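# Move box from drawer to desk, close drawer

## Task

Lift the cardboard box out of the drawer that stands open, set it down on the desk, and push that drawer fully closed. No cabinet may be shifted noticeably from its spot. The robot must not tip over or finish leaning, or the task fails. The result only counts if it holds without the robot propping anything up at the end.

## Robot and tools

ROBOT. TidyBot++: a wheeled base (0.54 m long, 0.50 m wide, 0.38 m tall) on four driven casters, carrying one seven-joint arm with a two-finger gripper. The shoulder sits 0.12 m ahead of the base centre and 0.68 m off the floor. Arm segments: upper arm 0.42 m, forearm 0.31 m, hand 0.31 m from wrist to the hand point. The arm begins folded, hand pointing down, sticking out up to 0.08 m past the base front. A downward-pointing hand reaches at most about 0.94 m above the floor, and only near the base. Cameras: base_camera (fixed on the base, facing forward) and wrist_camera (fisheye, looking along the hand).

FRAMES. Base frame: origin on the floor below the base centre, x forward, y left, z up. hand_pose is reported in this frame; it is the point halfway between the finger pads, its z axis running out along the fingers and its y axis along the closing direction. Odometry frame is the base frame as it was when the scene began; base_odometry counts wheel turns, so slip shows up as travel. Heading is positive to the left, -3.142 to 3.142. base_tilt is in degrees, forward and right positive.

execute_actions. Argument actions: a list holding a single action, or empty (empty just reports state and images). An action may contain base, joints, or both, plus optional speeds; its motions start at once and may finish at different times. base holds exactly one key, each a relative offset from where the base last measured itself: translate_m (metres, forward positive, -2 to 2), strafe_m (metres, left positive, -2 to 2), rotate_rad (radians, counter-clockwise from above positive, -6.3 to 6.3). joints is a dictionary of absolute target angles by name, all in radians except the gripper: joint_1_rad (any angle; whole arm about vertical, positive is clockwise from above, opposite to rotate_rad), joint_2_rad shoulder (-2.249 to 2.249), joint_3_rad (any angle, upper arm roll), joint_4_rad elbow (-2.579 to 2.579), joint_5_rad (any angle, forearm roll), joint_6_rad wrist (-2.099 to 2.099), joint_7_rad (any angle, hand roll; with hand down, positive is counter-clockwise from above, and 1.57 opens the fingers toward robot left/right), gripper_pos 0 (open, about 85 mm gap) to 1 (closed, squeezing ~100 N per finger). Unbounded joints go the short way round, so send steps smaller than half a turn. speeds caps top speed for this action only: translate_m and strafe_m 0.05 to 0.5 m/s, rotate_rad 0.1 to 1.57 rad/s (defaults are the maxima). A base move needing more than about 8.667 s at its top speed is refused. Argument cameras: list of base_camera, wrist_camera or all; omitted or null gives all, [] gives none. Unknown keys or out-of-range numbers make the whole call rejected with no motion. Joints or base left out of an action may still be driving toward earlier targets.

Planar arm geometry (joint_1_rad 0, joint_3_rad 3.14, joint_5_rad 0, near the start): segment angles from vertical, forward positive, are upper = j2, forearm = j2 - j4, hand = j2 - j4 - j6. Hand reach ahead of the shoulder is the sum of length*sin(angle); height above it is the sum of length*cos(angle).

Other tools. wait(seconds 0 to 10): commands nothing and returns state and images. zoom_image(camera, region [x0, y0, x1, y1] in pixels, origin top-left, at most 504x504): magnifies the latest full image. read_manual(section "licences"): licence texts only. finished_scene(scene): ends the current scene for good and reports success; the goal must already hold. base_camera is 644x364, wrist_camera 644x476.

RESULT LINES. base_status and joint_status tell how each motion of the last accepted action ended. done: reached (for the base, wheels turned the full amount even if slipping). off_target: stopped away from the target and may still push. contact_stop / time_out: target dropped, holding in place; a blocked base may still say done while well short. joint command not followed with a cause: line means a self-collision check held back the arm targets (the gripper still moves); not_followed joints may be retried on later actions. on_its_own lists motion not commanded by this call. motor_effort is percent of maximum, peak in brackets, with offset error and noise. ARM HIT means the arm struck the base or itself. MOTOR HOT warns of heating; OVER-TEMPERATURE FAULT means the arm sagged and keys report limit_stop_at_motor_heat, so resend them. A torque fault freezes the arm and gripper for 10 s and skips the rest of the call; the base keeps going. A stop cancels later moving calls in the same reply. Gripper at 1 reading done means nothing was grasped; off_target means something is held.

ACCURACY. Friction leaves joints slightly off even when reported done; correct by sending last command + (wanted - read). hand_pose itself can be off by 1-2 cm; trust images. Held loads make the arm sag; never command a loaded joint to its current reading. Odometry drifts a few centimetres and degrees over many moves.

AVOID. Dropping or slamming things, pushing hard into furniture, driving while the arm is caught high up (tip risk), sideways forces on a raised hand, driving the arm into objects (torque faults), and holding loads for long (heat). The robot keeps executing its last command while you think, and loose objects may occasionally get bumped.

Each tool is called after ">>>" as name([rows], argument=value, ...), one row to a line, values as JSON.

## Session

>>> execute_actions(actions=[])

Scene clock: 0.00 s.
base_odometry: x=+0.000 y=+0.000 heading=+0.000 (m, m, rad; odometry frame)
base_tilt: forward=+0.0 right=-0.1 (deg)
base_status: not commanded
joint_positions: joint_1_rad=-0.046 joint_2_rad=-0.322 joint_3_rad=+3.183 joint_4_rad=-2.516 joint_5_rad=-0.002 joint_6_rad=-0.885 joint_7_rad=+1.545 gripper_pos=+0.000
joint_status: not commanded
motor_effort: joint_1_rad=+1 joint_2_rad=+0 joint_3_rad=+0 joint_4_rad=+12 joint_5_rad=+0 joint_6_rad=-1 joint_7_rad=+0 (%)
hand_pose: x=+0.2609 y=+0.0040 z=+0.5868 quat_wxyz=(-0.008, +0.999, -0.010, +0.031) (m; base frame)
pictures: base_camera, wrist_camera
Images, in order (width x height): base_camera 644x364, wrist_camera 644x476.

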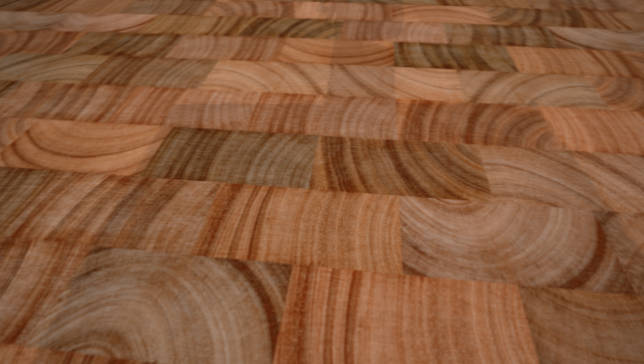

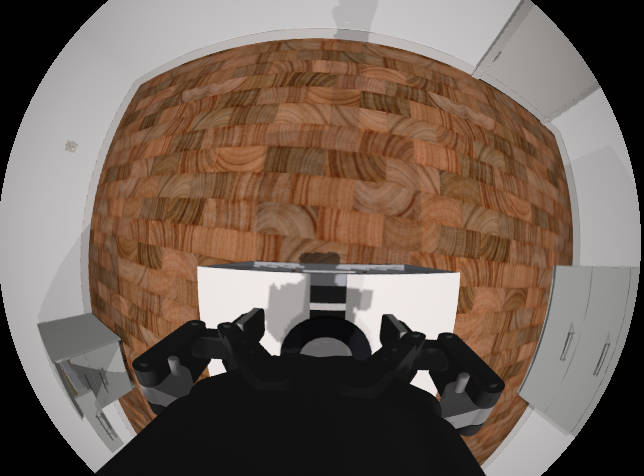

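>>> execute_actions([
  {"base": {"rotate_rad": 2.0}, "joints": {"joint_6_rad": 0.2}},
])

Scene clock: 4.90 s.
base_odometry: x=+0.000 y=+0.000 heading=+1.999 (m, m, rad; odometry frame)
base_tilt: forward=+0.0 right=-0.1 (deg)
base_status: done
joint_positions: joint_1_rad=-0.046 joint_2_rad=-0.322 joint_3_rad=+3.183 joint_4_rad=-2.511 joint_5_rad=-0.002 joint_6_rad=+0.198 joint_7_rad=+1.545 gripper_pos=+0.000
joint_status: all done
motor_effort: joint_1_rad=+1(1) joint_2_rad=-6(6) joint_3_rad=+0(1) joint_4_rad=+20(20) joint_5_rad=+0(0) joint_6_rad=+8(8) joint_7_rad=+0(0) (%)
hand_pose: x=+0.5269 y=+0.0028 z=+0.7720 quat_wxyz=(-0.015, +0.839, -0.012, +0.544) (m; base frame)
pictures: base_camera, wrist_camera
Images, in order (width x height): base_camera 644x364, wrist_camera 644x476.

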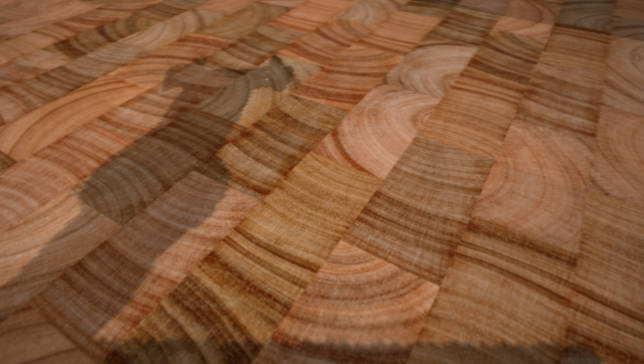

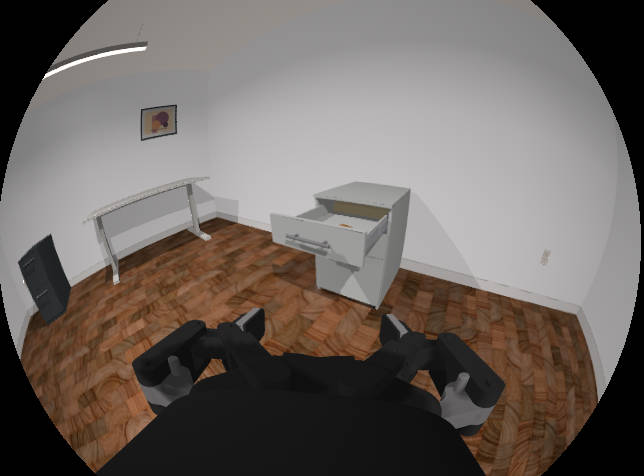

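>>> zoom_image(camera="wrist_camera", region=[60, 140, 460, 340])

Region (60, 140, 460, 340) of wrist_camera's 644x476 image, scaled by 1.260.

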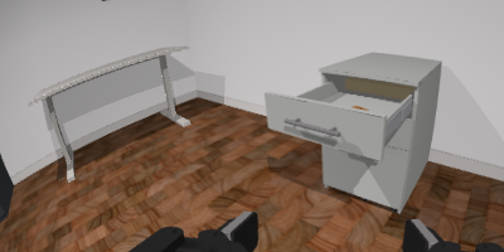

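>>> execute_actions([
  {"base": {"rotate_rad": -0.47}},
], cameras=[])

>>> execute_actions([
  {"base": {"strafe_m": 0.52}},
], cameras=["wrist_camera"])

Scene clock: 16.03 s.
base_odometry: x=+0.000 y=+0.000 heading=+1.531 (m, m, rad; odometry frame)
base_tilt: forward=+0.0 right=-0.1 (deg)
base_status: done
joint_positions: joint_1_rad=-0.046 joint_2_rad=-0.322 joint_3_rad=+3.183 joint_4_rad=-2.511 joint_5_rad=-0.002 joint_6_rad=+0.198 joint_7_rad=+1.545 gripper_pos=+0.000
joint_status: not commanded
motor_effort: joint_1_rad=+1(1) joint_2_rad=-7(6) joint_3_rad=+0(1) joint_4_rad=+20(19) joint_5_rad=+1(1) joint_6_rad=+8(7) joint_7_rad=+0(0) (%)
hand_pose: x=+0.5269 y=+0.0028 z=+0.7720 quat_wxyz=(-0.015, +0.839, -0.012, +0.544) (m; base frame)
pictures: none
No camera images: the call's "cameras" was empty. Leave "cameras" out to get every camera's image.

Scene clock: 18.43 s.
base_odometry: x=-0.520 y=+0.021 heading=+1.530 (m, m, rad; odometry frame)
base_tilt: forward=+0.0 right=-0.2 (deg)
base_status: done
joint_positions: joint_1_rad=-0.046 joint_2_rad=-0.322 joint_3_rad=+3.183 joint_4_rad=-2.511 joint_5_rad=-0.002 joint_6_rad=+0.198 joint_7_rad=+1.545 gripper_pos=+0.000
joint_status: not commanded
motor_effort: joint_1_rad=+1(0) joint_2_rad=-6(6) joint_3_rad=+0(1) joint_4_rad=+19(20) joint_5_rad=+0(1) joint_6_rad=+7(8) joint_7_rad=+0(0) (%)
hand_pose: x=+0.5269 y=+0.0028 z=+0.7720 quat_wxyz=(-0.015, +0.839, -0.012, +0.544) (m; base frame)
pictures: wrist_camera
Images, in order (width x height): wrist_camera 644x476.

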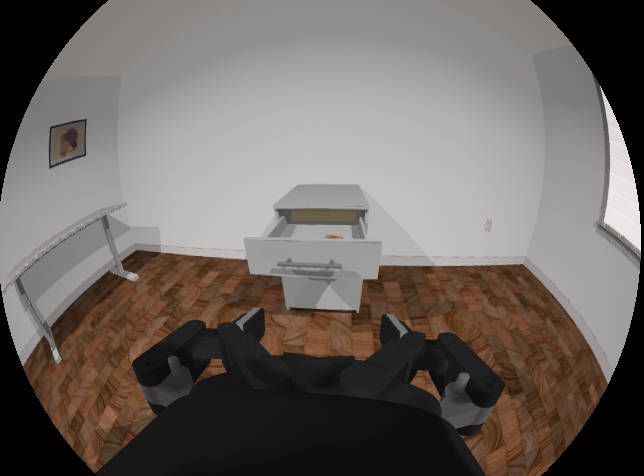

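>>> execute_actions([
  {"base": {"translate_m": 0.5}, "joints": {"joint_1_rad": 0.0, "joint_2_rad": 0.1, "joint_3_rad": 3.14, "joint_4_rad": -1.37, "joint_5_rad": 0, "joint_6_rad": -1.33, "joint_7_rad": 1.57}},
])

Scene clock: 27.73 s.
base_odometry: x=-0.500 y=+0.521 heading=+1.531 (m, m, rad; odometry frame)
base_tilt: forward=+0.0 right=-0.1 (deg)
base_status: done
joint_positions: joint_1_rad=-0.016 joint_2_rad=+0.084 joint_3_rad=+3.159 joint_4_rad=-1.380 joint_5_rad=-0.002 joint_6_rad=-1.306 joint_7_rad=+1.545 gripper_pos=+0.000
joint_status: all done
motor_effort: joint_1_rad=+1(1) joint_2_rad=-21(23) joint_3_rad=+0(1) joint_4_rad=+20(23) joint_5_rad=+0(1) joint_6_rad=+3(7) joint_7_rad=+0(0) (%)
hand_pose: x=+0.5800 y=+0.0016 z=+0.8446 quat_wxyz=(-0.002, +0.983, -0.013, +0.185) (m; base frame)
pictures: base_camera, wrist_camera
Images, in order (width x height): base_camera 644x364, wrist_camera 644x476.

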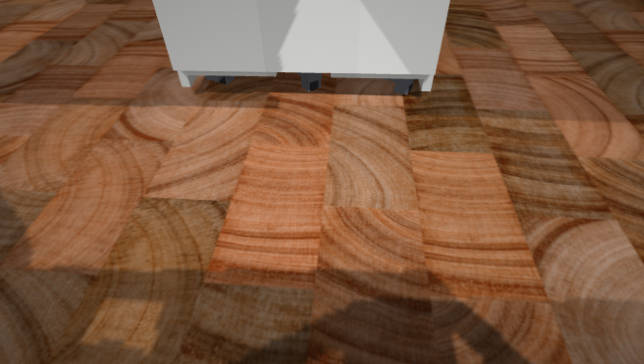

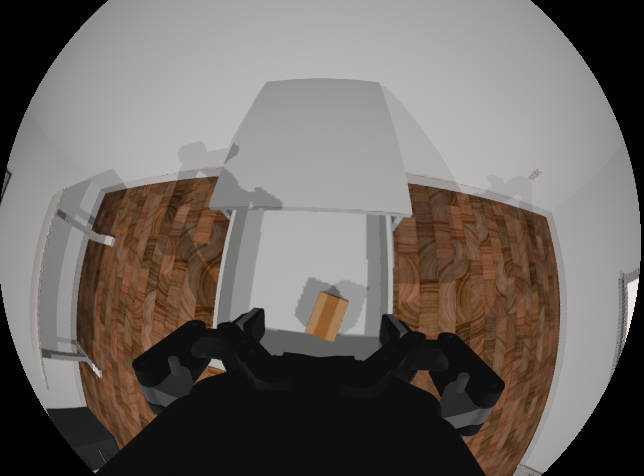

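>>> zoom_image(camera="wrist_camera", region=[200, 190, 430, 370])

Region (200, 190, 430, 370) of wrist_camera's 644x476 image, scaled by 2.191; it fills the top 394 rows of this view, and the rest is white.

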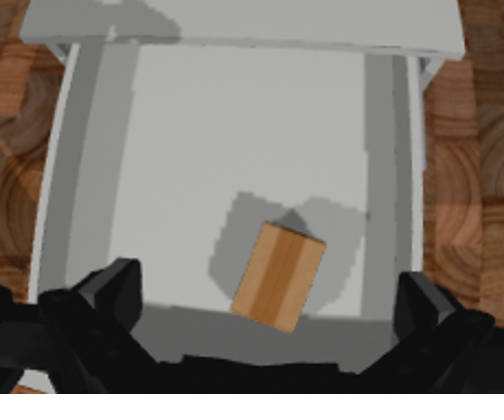

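>>> execute_actions([
  {"joints": {"joint_1_rad": 0.05, "joint_2_rad": 0.41, "joint_3_rad": 3.13, "joint_4_rad": -1.29, "joint_5_rad": 0, "joint_6_rad": -1.47, "joint_7_rad": 1.22}},
], cameras=["wrist_camera"])

Scene clock: 39.67 s.
base_odometry: x=-0.500 y=+0.521 heading=+1.531 (m, m, rad; odometry frame)
base_tilt: forward=+0.0 right=-0.1 (deg)
base_status: not commanded
joint_positions: joint_1_rad=+0.036 joint_2_rad=+0.409 joint_3_rad=+3.149 joint_4_rad=-1.302 joint_5_rad=-0.002 joint_6_rad=-1.444 joint_7_rad=+1.259 gripper_pos=+0.000
joint_status: all done
motor_effort: joint_1_rad=+1(0) joint_2_rad=-29(33) joint_3_rad=+0(0) joint_4_rad=+17(19) joint_5_rad=+1(0) joint_6_rad=-1(2) joint_7_rad=+0(0) (%)
hand_pose: x=+0.5934 y=-0.0180 z=+0.7127 quat_wxyz=(+0.001, +0.984, -0.176, -0.006) (m; base frame)
pictures: wrist_camera
Images, in order (width x height): wrist_camera 644x476.

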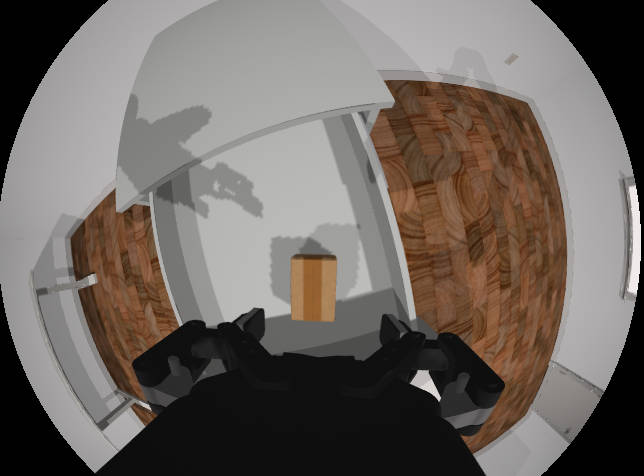

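>>> execute_actions([
  {"joints": {"joint_1_rad": -0.005, "joint_2_rad": 0.47, "joint_4_rad": -1.53, "joint_6_rad": -1.135}},
], cameras=["wrist_camera"])

Scene clock: 47.17 s.
base_odometry: x=-0.500 y=+0.521 heading=+1.531 (m, m, rad; odometry frame)
base_tilt: forward=+0.0 right=-0.1 (deg)
base_status: not commanded
joint_positions: joint_1_rad=+0.008 joint_2_rad=+0.459 joint_3_rad=+3.147 joint_4_rad=-1.524 joint_5_rad=-0.002 joint_6_rad=-1.159 joint_7_rad=+1.259 gripper_pos=+0.000
joint_status: all done
motor_effort: joint_1_rad=+1(1) joint_2_rad=-31(32) joint_3_rad=-1(1) joint_4_rad=+18(17) joint_5_rad=+1(1) joint_6_rad=-1(2) joint_7_rad=+0(0) (%)
hand_pose: x=+0.5933 y=-0.0041 z=+0.6217 quat_wxyz=(+0.000, +0.987, -0.161, +0.000) (m; base frame)
pictures: wrist_camera
Images, in order (width x height): wrist_camera 644x476.

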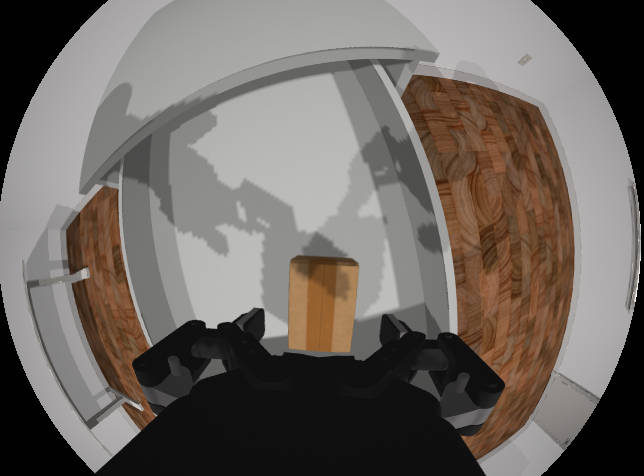

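>>> execute_actions([
  {"joints": {"joint_2_rad": 0.56, "joint_4_rad": -1.64, "joint_6_rad": -0.935}},
], cameras=["wrist_camera"])

Scene clock: 51.70 s.
base_odometry: x=-0.500 y=+0.521 heading=+1.531 (m, m, rad; odometry frame)
base_tilt: forward=+0.0 right=-0.1 (deg)
base_status: not commanded
joint_positions: joint_1_rad=+0.008 joint_2_rad=+0.557 joint_3_rad=+3.147 joint_4_rad=-1.636 joint_5_rad=-0.002 joint_6_rad=-0.958 joint_7_rad=+1.259 gripper_pos=+0.000
joint_status: all done
motor_effort: joint_1_rad=+1(1) joint_2_rad=-30(35) joint_3_rad=-1(1) joint_4_rad=+14(16) joint_5_rad=+1(1) joint_6_rad=-1(0) joint_7_rad=+0(0) (%)
hand_pose: x=+0.5940 y=-0.0042 z=+0.5445 quat_wxyz=(+0.001, +0.987, -0.162, -0.004) (m; base frame)
pictures: wrist_camera
Images, in order (width x height): wrist_camera 644x476.

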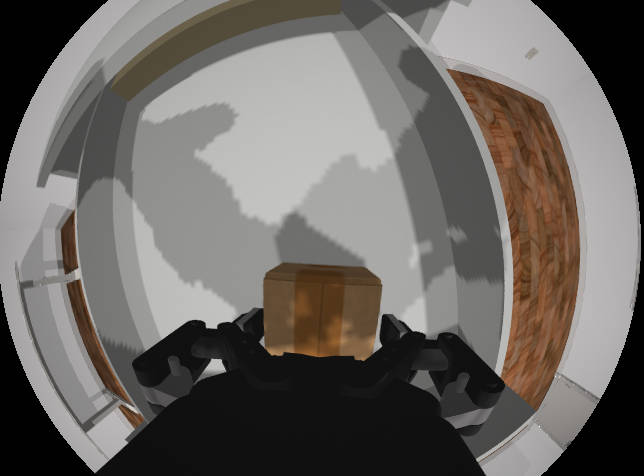

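>>> execute_actions([
  {"joints": {"gripper_pos": 1.0}},
], cameras=["wrist_camera"])

Scene clock: 54.23 s.
base_odometry: x=-0.500 y=+0.521 heading=+1.531 (m, m, rad; odometry frame)
base_tilt: forward=+0.0 right=-0.1 (deg)
base_status: not commanded
joint_positions: joint_1_rad=+0.007 joint_2_rad=+0.556 joint_3_rad=+3.146 joint_4_rad=-1.636 joint_5_rad=-0.002 joint_6_rad=-0.958 joint_7_rad=+1.259 gripper_pos=+0.343
joint_status: gripper_pos off_target (ended at +0.343, target +1.000)
motor_effort: joint_1_rad=+1(1) joint_2_rad=-30(34) joint_3_rad=-1(0) joint_4_rad=+13(15) joint_5_rad=+1(2) joint_6_rad=-1(1) joint_7_rad=+0(0) (%)
hand_pose: x=+0.5943 y=-0.0039 z=+0.5451 quat_wxyz=(+0.001, +0.987, -0.161, -0.004) (m; base frame)
pictures: wrist_camera
Images, in order (width x height): wrist_camera 644x476.

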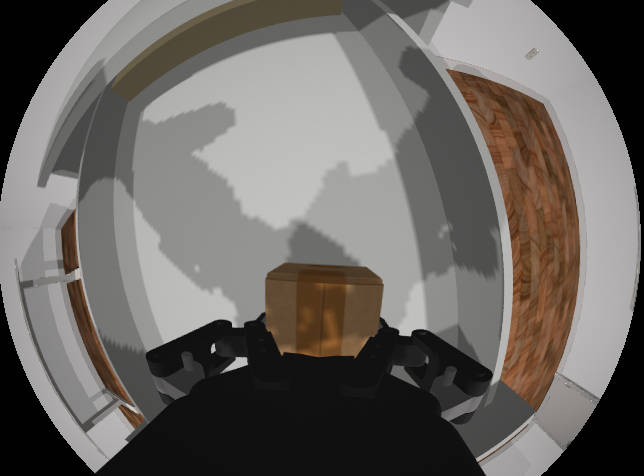

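>>> execute_actions([
  {"joints": {"joint_2_rad": 0.39, "joint_4_rad": -1.02, "joint_6_rad": -1.73}},
], cameras=["wrist_camera"])

>>> execute_actions([
  {"base": {"translate_m": -0.4}, "joints": {"joint_7_rad": 3.1}},
])

Scene clock: 70.40 s.
base_odometry: x=-0.500 y=+0.521 heading=+1.531 (m, m, rad; odometry frame)
base_tilt: forward=+0.0 right=-0.1 (deg)
base_status: not commanded
joint_positions: joint_1_rad=+0.007 joint_2_rad=+0.407 joint_3_rad=+3.146 joint_4_rad=-1.031 joint_5_rad=-0.002 joint_6_rad=-1.707 joint_7_rad=+1.259 gripper_pos=+0.343
joint_status: all done
motor_effort: joint_1_rad=+0(1) joint_2_rad=-32(34) joint_3_rad=+0(1) joint_4_rad=+19(19) joint_5_rad=+0(0) joint_6_rad=-1(1) joint_7_rad=+0(0) (%)
hand_pose: x=+0.5962 y=-0.0034 z=+0.7983 quat_wxyz=(+0.000, +0.987, -0.161, -0.002) (m; base frame)
pictures: wrist_camera
Images, in order (width x height): wrist_camera 644x476.

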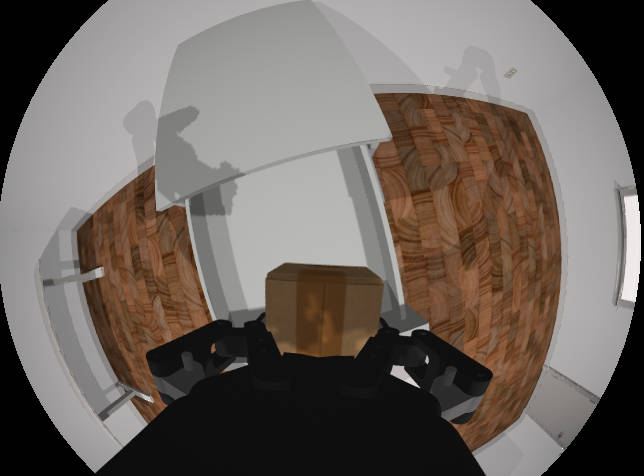

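Scene clock: 72.67 s.
base_odometry: x=-0.516 y=+0.121 heading=+1.530 (m, m, rad; odometry frame)
base_tilt: forward=+0.0 right=-0.1 (deg)
base_status: done
joint_positions: joint_1_rad=+0.004 joint_2_rad=+0.397 joint_3_rad=+3.144 joint_4_rad=-1.030 joint_5_rad=-0.002 joint_6_rad=-1.709 joint_7_rad=+3.078 gripper_pos=+0.343
joint_status: all done
motor_effort: joint_1_rad=+0(3) joint_2_rad=-31(35) joint_3_rad=-1(3) joint_4_rad=+18(19) joint_5_rad=+0(1) joint_6_rad=-1(2) joint_7_rad=+0(0) (%)
hand_pose: x=+0.5945 y=-0.0013 z=+0.8034 quat_wxyz=(+0.001, +0.732, +0.682, +0.002) (m; base frame)
pictures: base_camera, wrist_camera
Images, in order (width x height): base_camera 644x364, wrist_camera 644x476.

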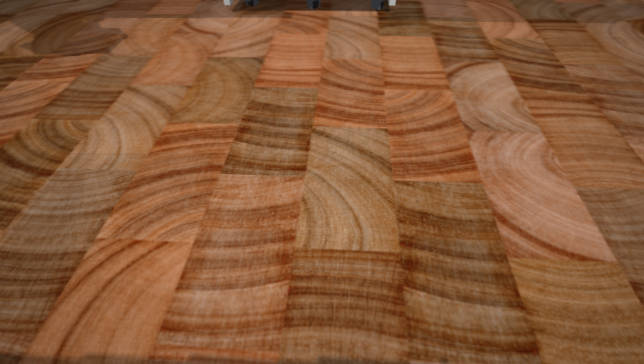

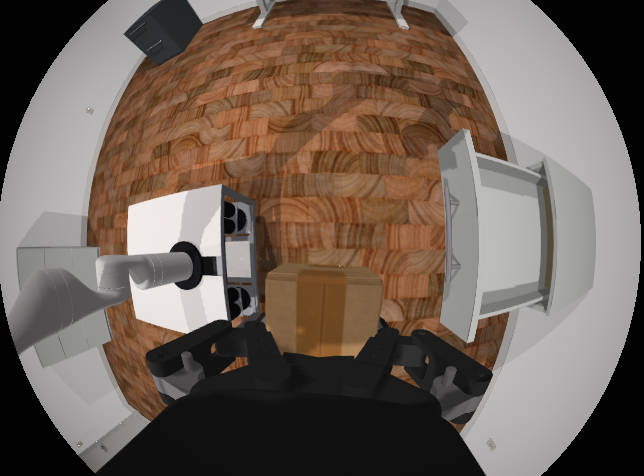

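>>> execute_actions([
  {"base": {"translate_m": 0.12}, "joints": {"joint_1_rad": -0.09, "joint_2_rad": 0.6, "joint_4_rad": -1.67, "joint_6_rad": -0.86, "joint_7_rad": 2.98}},
], cameras=["wrist_camera"])

Scene clock: 90.60 s.
base_odometry: x=-0.511 y=+0.241 heading=+1.531 (m, m, rad; odometry frame)
base_tilt: forward=+0.0 right=-0.1 (deg)
base_status: done
joint_positions: joint_1_rad=-0.075 joint_2_rad=+0.585 joint_3_rad=+3.144 joint_4_rad=-1.662 joint_5_rad=-0.002 joint_6_rad=-0.884 joint_7_rad=+3.022 gripper_pos=+0.343
joint_status: all done
motor_effort: joint_1_rad=+1(3) joint_2_rad=-32(36) joint_3_rad=-1(1) joint_4_rad=+13(20) joint_5_rad=+0(0) joint_6_rad=+0(2) joint_7_rad=+0(0) (%)
hand_pose: x=+0.5984 y=+0.0366 z=+0.5248 quat_wxyz=(+0.003, +0.724, +0.690, +0.004) (m; base frame)
pictures: wrist_camera
Images, in order (width x height): wrist_camera 644x476.

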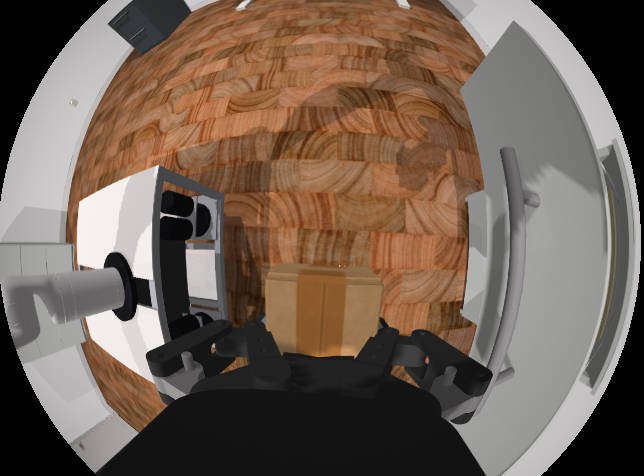

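>>> execute_actions([
  {"base": {"translate_m": 0.32}, "speeds": {"translate_m": 0.12}},
])

Scene clock: 96.80 s.
base_odometry: x=-0.498 y=+0.561 heading=+1.530 (m, m, rad; odometry frame)
base_tilt: forward=+0.0 right=-0.1 (deg)
base_status: done
joint_positions: joint_1_rad=-0.077 joint_2_rad=+0.588 joint_3_rad=+3.144 joint_4_rad=-1.680 joint_5_rad=-0.002 joint_6_rad=-0.886 joint_7_rad=+3.020 gripper_pos=+0.344
joint_status: not commanded
motor_effort: joint_1_rad=+1(0) joint_2_rad=-32(33) joint_3_rad=-1(1) joint_4_rad=+13(20) joint_5_rad=+0(1) joint_6_rad=-1(6) joint_7_rad=+0(0) (%)
hand_pose: x=+0.5884 y=+0.0367 z=+0.5188 quat_wxyz=(-0.004, +0.724, +0.690, -0.005) (m; base frame)
pictures: base_camera, wrist_camera
Images, in order (width x height): base_camera 644x364, wrist_camera 644x476.

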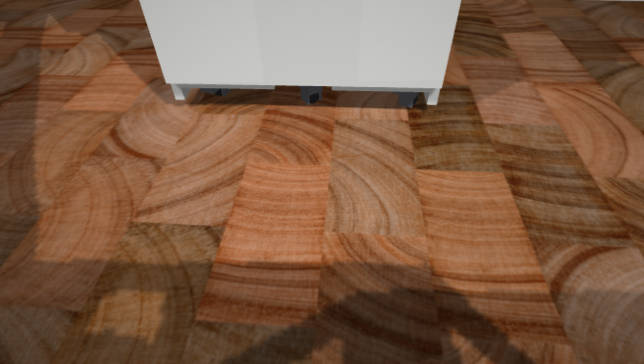

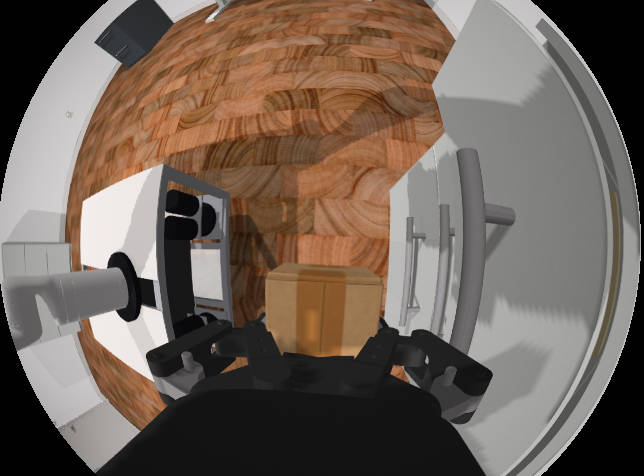

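>>> execute_actions([
  {"base": {"translate_m": 0.06}, "speeds": {"translate_m": 0.06}},
])

Scene clock: 100.90 s.
base_odometry: x=-0.496 y=+0.621 heading=+1.530 (m, m, rad; odometry frame)
base_tilt: forward=+0.0 right=-0.1 (deg)
base_status: done
joint_positions: joint_1_rad=-0.077 joint_2_rad=+0.590 joint_3_rad=+3.144 joint_4_rad=-1.686 joint_5_rad=-0.002 joint_6_rad=-0.886 joint_7_rad=+3.020 gripper_pos=+0.344
joint_status: not commanded
motor_effort: joint_1_rad=+1(1) joint_2_rad=-32(34) joint_3_rad=-1(1) joint_4_rad=+16(19) joint_5_rad=+0(1) joint_6_rad=+1(4) joint_7_rad=+0(1) (%)
hand_pose: x=+0.5849 y=+0.0368 z=+0.5166 quat_wxyz=(-0.006, +0.724, +0.690, -0.008) (m; base frame)
pictures: base_camera, wrist_camera
Images, in order (width x height): base_camera 644x364, wrist_camera 644x476.

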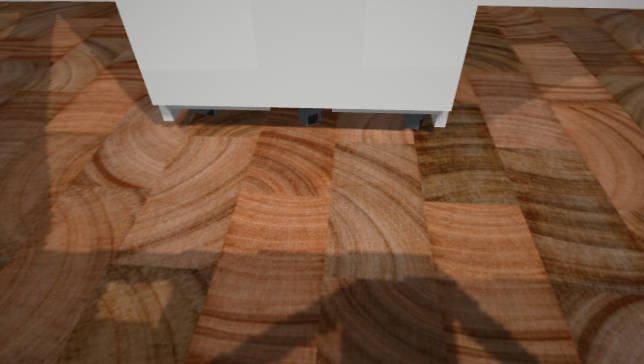

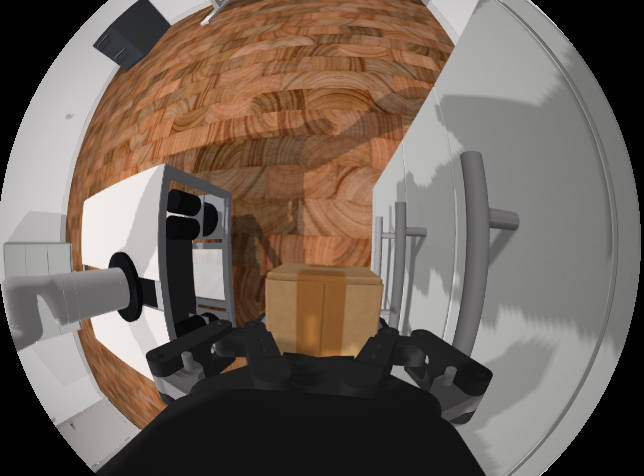

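>>> zoom_image(camera="wrist_camera", region=[360, 0, 640, 260])

Region (360, 0, 640, 260) of wrist_camera's 644x476 image, scaled by 1.800; it fills the top 468 rows of this view, and the rest is white.

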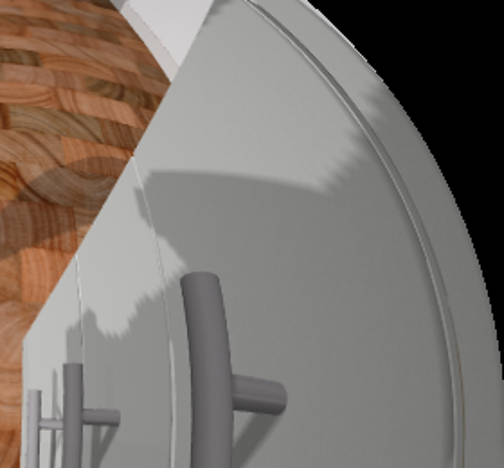

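>>> execute_actions([
  {"base": {"translate_m": -0.12}},
], cameras=[])

>>> execute_actions([
  {"base": {"rotate_rad": 1.45}, "joints": {"joint_1_rad": 0.0, "joint_2_rad": -0.1, "joint_4_rad": -1.6, "joint_6_rad": -0.7, "joint_7_rad": 1.57}},
])

Scene clock: 113.67 s.
base_odometry: x=-0.501 y=+0.501 heading=+1.530 (m, m, rad; odometry frame)
base_tilt: forward=+0.0 right=-0.1 (deg)
base_status: done
joint_positions: joint_1_rad=-0.079 joint_2_rad=+0.592 joint_3_rad=+3.143 joint_4_rad=-1.674 joint_5_rad=-0.002 joint_6_rad=-0.882 joint_7_rad=+3.020 gripper_pos=+0.344
joint_status: not commanded
motor_effort: joint_1_rad=+1(1) joint_2_rad=-34(35) joint_3_rad=+0(2) joint_4_rad=+14(16) joint_5_rad=+0(0) joint_6_rad=-1(1) joint_7_rad=+1(0) (%)
hand_pose: x=+0.5919 y=+0.0384 z=+0.5186 quat_wxyz=(-0.002, +0.723, +0.691, -0.002) (m; base frame)
pictures: none
No camera images: the call's "cameras" was empty. Leave "cameras" out to get every camera's image.

Scene clock: 116.13 s.
base_odometry: x=-0.501 y=+0.501 heading=+2.980 (m, m, rad; odometry frame)
base_tilt: forward=+0.0 right=-0.2 (deg)
base_status: done
joint_positions: joint_1_rad=-0.013 joint_2_rad=-0.090 joint_3_rad=+3.125 joint_4_rad=-1.613 joint_5_rad=-0.002 joint_6_rad=-0.729 joint_7_rad=+1.607 gripper_pos=+0.344
joint_status: all done
motor_effort: joint_1_rad=+0(3) joint_2_rad=-17(35) joint_3_rad=+1(4) joint_4_rad=+23(23) joint_5_rad=+1(1) joint_6_rad=+7(7) joint_7_rad=+0(0) (%)
hand_pose: x=+0.6365 y=+0.0175 z=+0.9200 quat_wxyz=(+0.001, +0.902, +0.030, +0.430) (m; base frame)
pictures: base_camera, wrist_camera
Images, in order (width x height): base_camera 644x364, wrist_camera 644x476.

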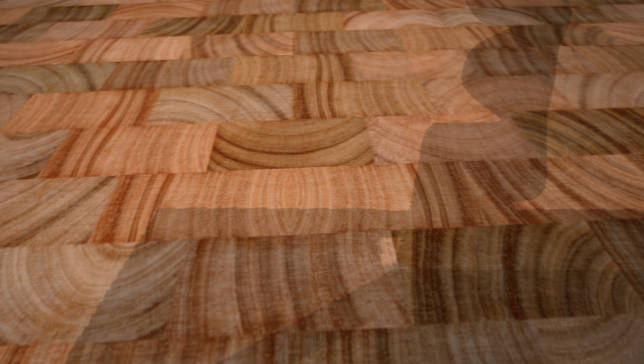

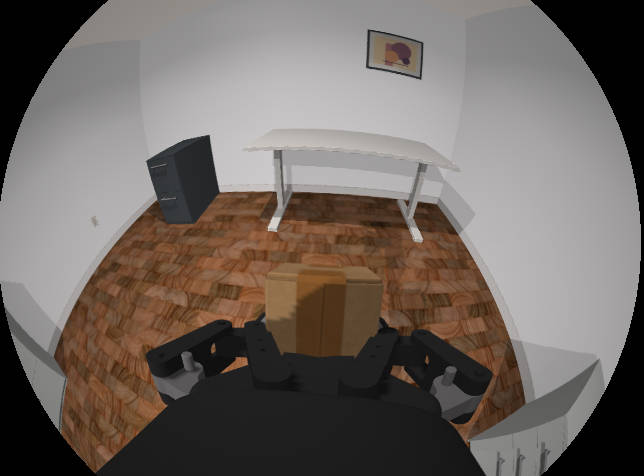

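>>> execute_actions([
  {"base": {"translate_m": 1.25}},
])

Scene clock: 122.30 s.
base_odometry: x=-1.735 y=+0.701 heading=+2.980 (m, m, rad; odometry frame)
base_tilt: forward=+0.0 right=-0.2 (deg)
base_status: done
joint_positions: joint_1_rad=-0.013 joint_2_rad=-0.092 joint_3_rad=+3.125 joint_4_rad=-1.612 joint_5_rad=-0.002 joint_6_rad=-0.725 joint_7_rad=+1.607 gripper_pos=+0.344
joint_status: not commanded
motor_effort: joint_1_rad=+1(0) joint_2_rad=-18(21) joint_3_rad=+0(1) joint_4_rad=+23(24) joint_5_rad=+0(1) joint_6_rad=+7(7) joint_7_rad=+0(0) (%)
hand_pose: x=+0.6370 y=+0.0174 z=+0.9220 quat_wxyz=(+0.001, +0.901, +0.030, +0.433) (m; base frame)
pictures: base_camera, wrist_camera
Images, in order (width x height): base_camera 644x364, wrist_camera 644x476.

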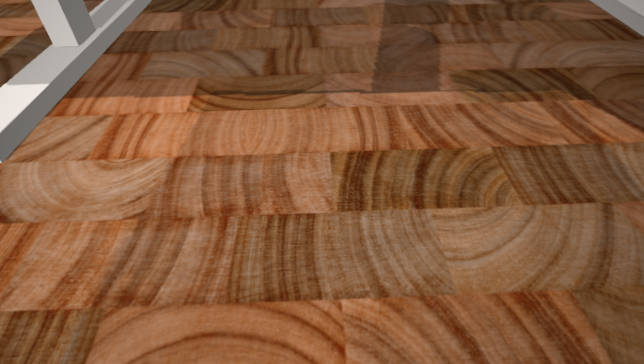

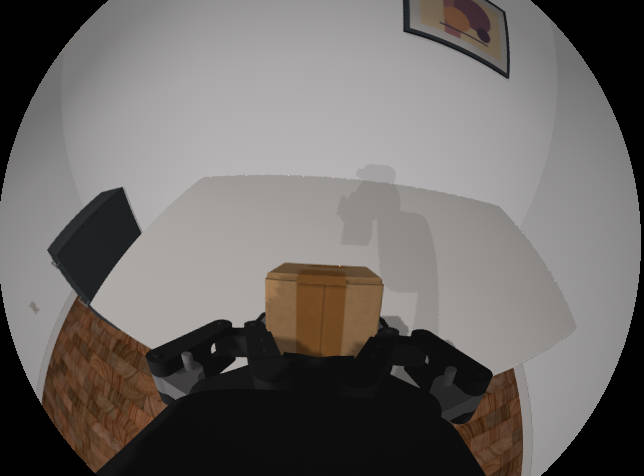

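>>> execute_actions([
  {"base": {"translate_m": 0.2}, "joints": {"joint_2_rad": 0.1, "joint_4_rad": -0.84, "joint_6_rad": -1.97, "joint_7_rad": 1.55}},
], cameras=[])

>>> execute_actions([
  {"joints": {"joint_2_rad": 0.35}},
])

Scene clock: 133.90 s.
base_odometry: x=-1.933 y=+0.733 heading=+2.981 (m, m, rad; odometry frame)
base_tilt: forward=+0.0 right=-0.1 (deg)
base_status: done
joint_positions: joint_1_rad=-0.013 joint_2_rad=+0.082 joint_3_rad=+3.125 joint_4_rad=-0.851 joint_5_rad=-0.002 joint_6_rad=-1.950 joint_7_rad=+1.592 gripper_pos=+0.344
joint_status: all done
motor_effort: joint_1_rad=+1(0) joint_2_rad=-18(22) joint_3_rad=-1(1) joint_4_rad=+17(24) joint_5_rad=+1(1) joint_6_rad=+2(7) joint_7_rad=+0(0) (%)
hand_pose: x=+0.4852 y=+0.0122 z=+0.9875 quat_wxyz=(-0.002, +0.991, +0.025, +0.129) (m; base frame)
pictures: none
No camera images: the call's "cameras" was empty. Leave "cameras" out to get every camera's image.

Scene clock: 135.37 s.
base_odometry: x=-1.933 y=+0.733 heading=+2.981 (m, m, rad; odometry frame)
base_tilt: forward=+0.0 right=-0.2 (deg)
base_status: not commanded
joint_positions: joint_1_rad=-0.013 joint_2_rad=+0.360 joint_3_rad=+3.125 joint_4_rad=-0.849 joint_5_rad=-0.002 joint_6_rad=-1.950 joint_7_rad=+1.592 gripper_pos=+0.344
joint_status: all done
motor_effort: joint_1_rad=+1(1) joint_2_rad=-28(32) joint_3_rad=+0(1) joint_4_rad=+17(19) joint_5_rad=+0(1) joint_6_rad=-1(2) joint_7_rad=+0(0) (%)
hand_pose: x=+0.5554 y=+0.0131 z=+0.8759 quat_wxyz=(-0.004, +1.000, +0.025, -0.008) (m; base frame)
pictures: base_camera, wrist_camera
Images, in order (width x height): base_camera 644x364, wrist_camera 644x476.

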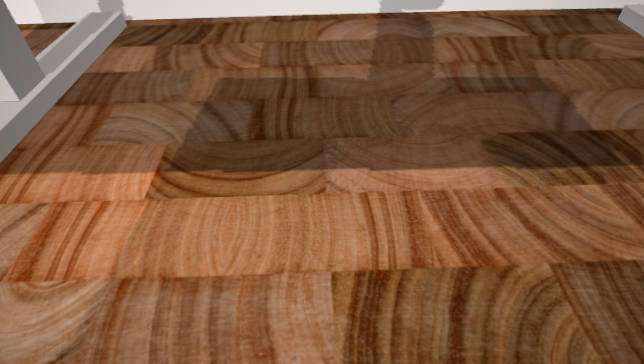

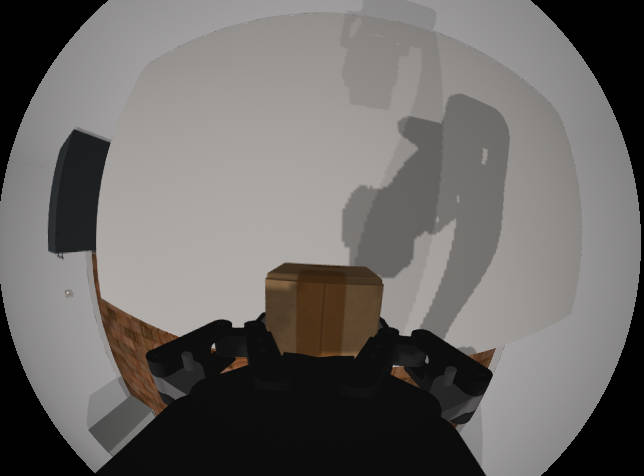

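>>> execute_actions([
  {"base": {"translate_m": 0.12}},
], cameras=[])

>>> execute_actions([
  {"joints": {"joint_2_rad": 0.31, "joint_4_rad": -1.065, "joint_6_rad": -1.745}},
], cameras=["wrist_camera"])

Scene clock: 142.87 s.
base_odometry: x=-2.051 y=+0.752 heading=+2.982 (m, m, rad; odometry frame)
base_tilt: forward=+0.0 right=-0.1 (deg)
base_status: done
joint_positions: joint_1_rad=-0.013 joint_2_rad=+0.361 joint_3_rad=+3.125 joint_4_rad=-0.849 joint_5_rad=-0.002 joint_6_rad=-1.950 joint_7_rad=+1.592 gripper_pos=+0.344
joint_status: not commanded
motor_effort: joint_1_rad=+1(0) joint_2_rad=-29(32) joint_3_rad=-1(1) joint_4_rad=+17(19) joint_5_rad=+0(0) joint_6_rad=-1(2) joint_7_rad=+0(0) (%)
hand_pose: x=+0.5556 y=+0.0131 z=+0.8754 quat_wxyz=(-0.004, +1.000, +0.025, -0.009) (m; base frame)
pictures: none
No camera images: the call's "cameras" was empty. Leave "cameras" out to get every camera's image.

Scene clock: 144.37 s.
base_odometry: x=-2.051 y=+0.752 heading=+2.982 (m, m, rad; odometry frame)
base_tilt: forward=+0.0 right=-0.1 (deg)
base_status: not commanded
joint_positions: joint_1_rad=-0.013 joint_2_rad=+0.337 joint_3_rad=+3.125 joint_4_rad=-1.060 joint_5_rad=-0.002 joint_6_rad=-1.769 joint_7_rad=+1.592 gripper_pos=+0.344
joint_status: all done
motor_effort: joint_1_rad=+1(1) joint_2_rad=-28(29) joint_3_rad=+0(1) joint_4_rad=+18(19) joint_5_rad=+1(0) joint_6_rad=-1(1) joint_7_rad=+0(0) (%)
hand_pose: x=+0.5598 y=+0.0137 z=+0.8225 quat_wxyz=(-0.004, +1.000, +0.025, -0.012) (m; base frame)
pictures: wrist_camera
Images, in order (width x height): wrist_camera 644x476.

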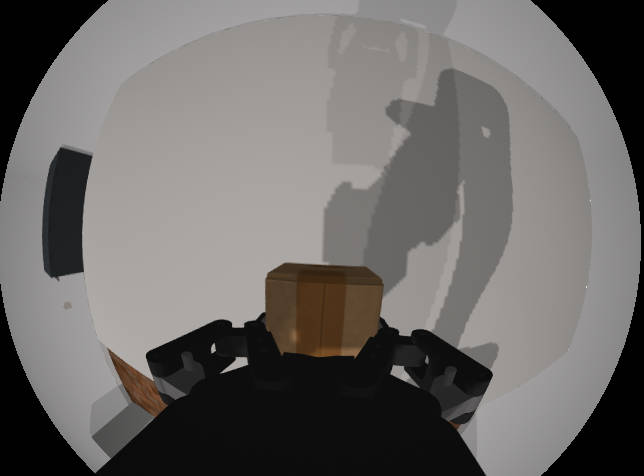

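>>> execute_actions([
  {"joints": {"joint_4_rad": -1.165, "joint_6_rad": -1.625}},
], cameras=["wrist_camera"])

Scene clock: 149.37 s.
base_odometry: x=-2.051 y=+0.752 heading=+2.982 (m, m, rad; odometry frame)
base_tilt: forward=+0.0 right=-0.1 (deg)
base_status: not commanded
joint_positions: joint_1_rad=-0.013 joint_2_rad=+0.331 joint_3_rad=+3.125 joint_4_rad=-1.161 joint_5_rad=-0.002 joint_6_rad=-1.648 joint_7_rad=+1.592 gripper_pos=+0.344
joint_status: all done
motor_effort: joint_1_rad=+1(1) joint_2_rad=-29(30) joint_3_rad=+0(0) joint_4_rad=+19(20) joint_5_rad=+1(1) joint_6_rad=+0(0) joint_7_rad=+0(0) (%)
hand_pose: x=+0.5690 y=+0.0141 z=+0.7931 quat_wxyz=(-0.004, +1.000, +0.025, +0.000) (m; base frame)
pictures: wrist_camera
Images, in order (width x height): wrist_camera 644x476.

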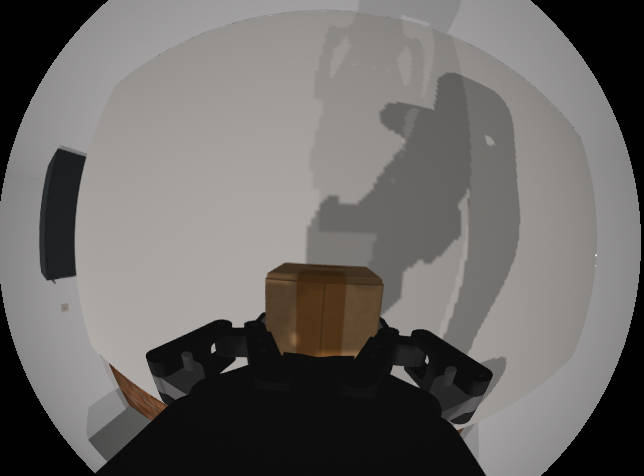

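>>> execute_actions([
  {"joints": {"joint_4_rad": -1.26, "joint_6_rad": -1.53}},
], cameras=["wrist_camera"])

Scene clock: 153.53 s.
base_odometry: x=-2.051 y=+0.752 heading=+2.982 (m, m, rad; odometry frame)
base_tilt: forward=+0.0 right=-0.1 (deg)
base_status: not commanded
joint_positions: joint_1_rad=-0.013 joint_2_rad=+0.330 joint_3_rad=+3.125 joint_4_rad=-1.257 joint_5_rad=-0.002 joint_6_rad=-1.555 joint_7_rad=+1.592 gripper_pos=+0.344
joint_status: all done
motor_effort: joint_1_rad=+1(1) joint_2_rad=-28(29) joint_3_rad=-1(1) joint_4_rad=+19(20) joint_5_rad=+1(0) joint_6_rad=+0(0) joint_7_rad=+0(0) (%)
hand_pose: x=+0.5692 y=+0.0143 z=+0.7637 quat_wxyz=(-0.004, +1.000, +0.025, +0.000) (m; base frame)
pictures: wrist_camera
Images, in order (width x height): wrist_camera 644x476.

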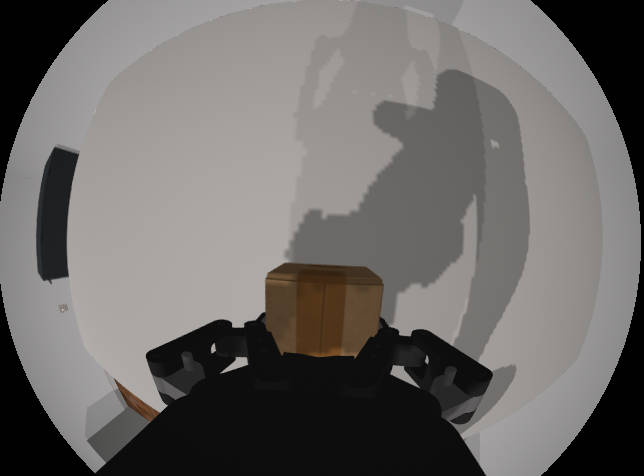

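>>> execute_actions([
  {"joints": {"joint_4_rad": -1.305, "joint_6_rad": -1.485}},
], cameras=["wrist_camera"])

Scene clock: 155.70 s.
base_odometry: x=-2.051 y=+0.752 heading=+2.982 (m, m, rad; odometry frame)
base_tilt: forward=+0.0 right=-0.1 (deg)
base_status: not commanded
joint_positions: joint_1_rad=-0.013 joint_2_rad=+0.329 joint_3_rad=+3.125 joint_4_rad=-1.302 joint_5_rad=-0.002 joint_6_rad=-1.510 joint_7_rad=+1.592 gripper_pos=+0.344
joint_status: all done
motor_effort: joint_1_rad=+2(1) joint_2_rad=-28(29) joint_3_rad=-1(1) joint_4_rad=+18(18) joint_5_rad=+1(0) joint_6_rad=-1(0) joint_7_rad=+0(0) (%)
hand_pose: x=+0.5687 y=+0.0144 z=+0.7498 quat_wxyz=(-0.004, +1.000, +0.025, +0.000) (m; base frame)
pictures: wrist_camera
Images, in order (width x height): wrist_camera 644x476.

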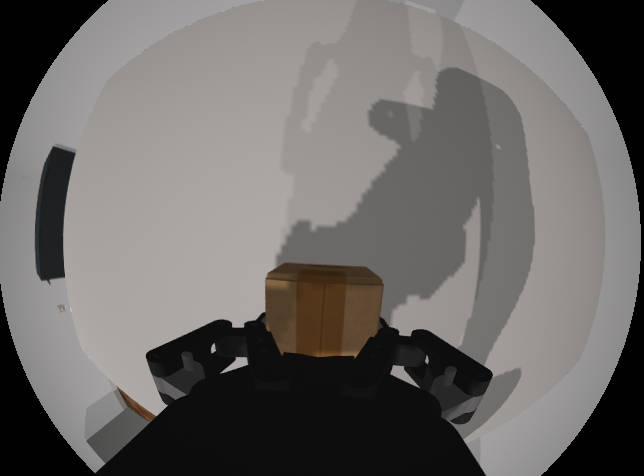

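>>> execute_actions([
  {"joints": {"joint_4_rad": -1.35, "joint_6_rad": -1.44}},
], cameras=["wrist_camera"])

Scene clock: 157.97 s.
base_odometry: x=-2.051 y=+0.752 heading=+2.982 (m, m, rad; odometry frame)
base_tilt: forward=+0.0 right=-0.1 (deg)
base_status: not commanded
joint_positions: joint_1_rad=-0.013 joint_2_rad=+0.317 joint_3_rad=+3.125 joint_4_rad=-1.334 joint_5_rad=-0.002 joint_6_rad=-1.469 joint_7_rad=+1.591 gripper_pos=+0.344
joint_status: all done
motor_effort: joint_1_rad=+0(1) joint_2_rad=-24(29) joint_3_rad=+0(1) joint_4_rad=+16(17) joint_5_rad=+0(1) joint_6_rad=+0(2) joint_7_rad=+0(0) (%)
hand_pose: x=+0.5700 y=+0.0145 z=+0.7456 quat_wxyz=(-0.004, +1.000, +0.024, +0.011) (m; base frame)
pictures: wrist_camera
Images, in order (width x height): wrist_camera 644x476.

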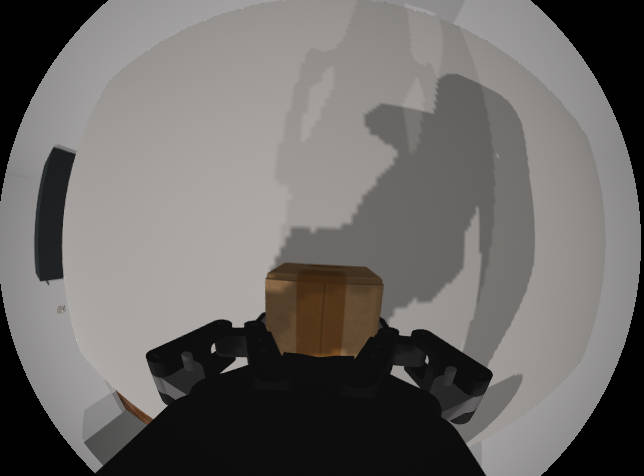

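Contact. Release and lift.

>>> execute_actions([
  {"joints": {"gripper_pos": 0.0}},
], cameras=[])

>>> execute_actions([
  {"joints": {"joint_4_rad": -1.0, "joint_6_rad": -1.8}},
], cameras=["wrist_camera"])

Scene clock: 161.63 s.
base_odometry: x=-2.051 y=+0.752 heading=+2.982 (m, m, rad; odometry frame)
base_tilt: forward=+0.0 right=-0.1 (deg)
base_status: not commanded
joint_positions: joint_1_rad=-0.013 joint_2_rad=+0.316 joint_3_rad=+3.125 joint_4_rad=-1.340 joint_5_rad=-0.002 joint_6_rad=-1.467 joint_7_rad=+1.591 gripper_pos=+0.000
joint_status: all done
motor_effort: joint_1_rad=+1(0) joint_2_rad=-27(28) joint_3_rad=+0(1) joint_4_rad=+18(18) joint_5_rad=+0(0) joint_6_rad=+0(0) joint_7_rad=+0(0) (%)
hand_pose: x=+0.5685 y=+0.0144 z=+0.7439 quat_wxyz=(-0.004, +1.000, +0.024, +0.009) (m; base frame)
pictures: none
No camera images: the call's "cameras" was empty. Leave "cameras" out to get every camera's image.

Scene clock: 163.10 s.
base_odometry: x=-2.051 y=+0.752 heading=+2.982 (m, m, rad; odometry frame)
base_tilt: forward=+0.0 right=-0.2 (deg)
base_status: not commanded
joint_positions: joint_1_rad=-0.013 joint_2_rad=+0.316 joint_3_rad=+3.125 joint_4_rad=-1.009 joint_5_rad=-0.002 joint_6_rad=-1.776 joint_7_rad=+1.591 gripper_pos=+0.000
joint_status: all done
motor_effort: joint_1_rad=+0(1) joint_2_rad=-27(29) joint_3_rad=+0(1) joint_4_rad=+17(18) joint_5_rad=+0(0) joint_6_rad=+0(0) joint_7_rad=+0(0) (%)
hand_pose: x=+0.5670 y=+0.0138 z=+0.8472 quat_wxyz=(-0.004, +0.999, +0.025, +0.020) (m; base frame)
pictures: wrist_camera
Images, in order (width x height): wrist_camera 644x476.

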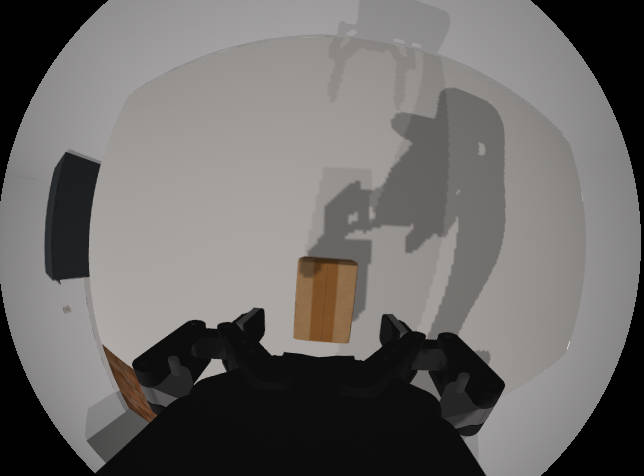

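>>> finished_scene(scene=1)

The scene is finished: the task was done.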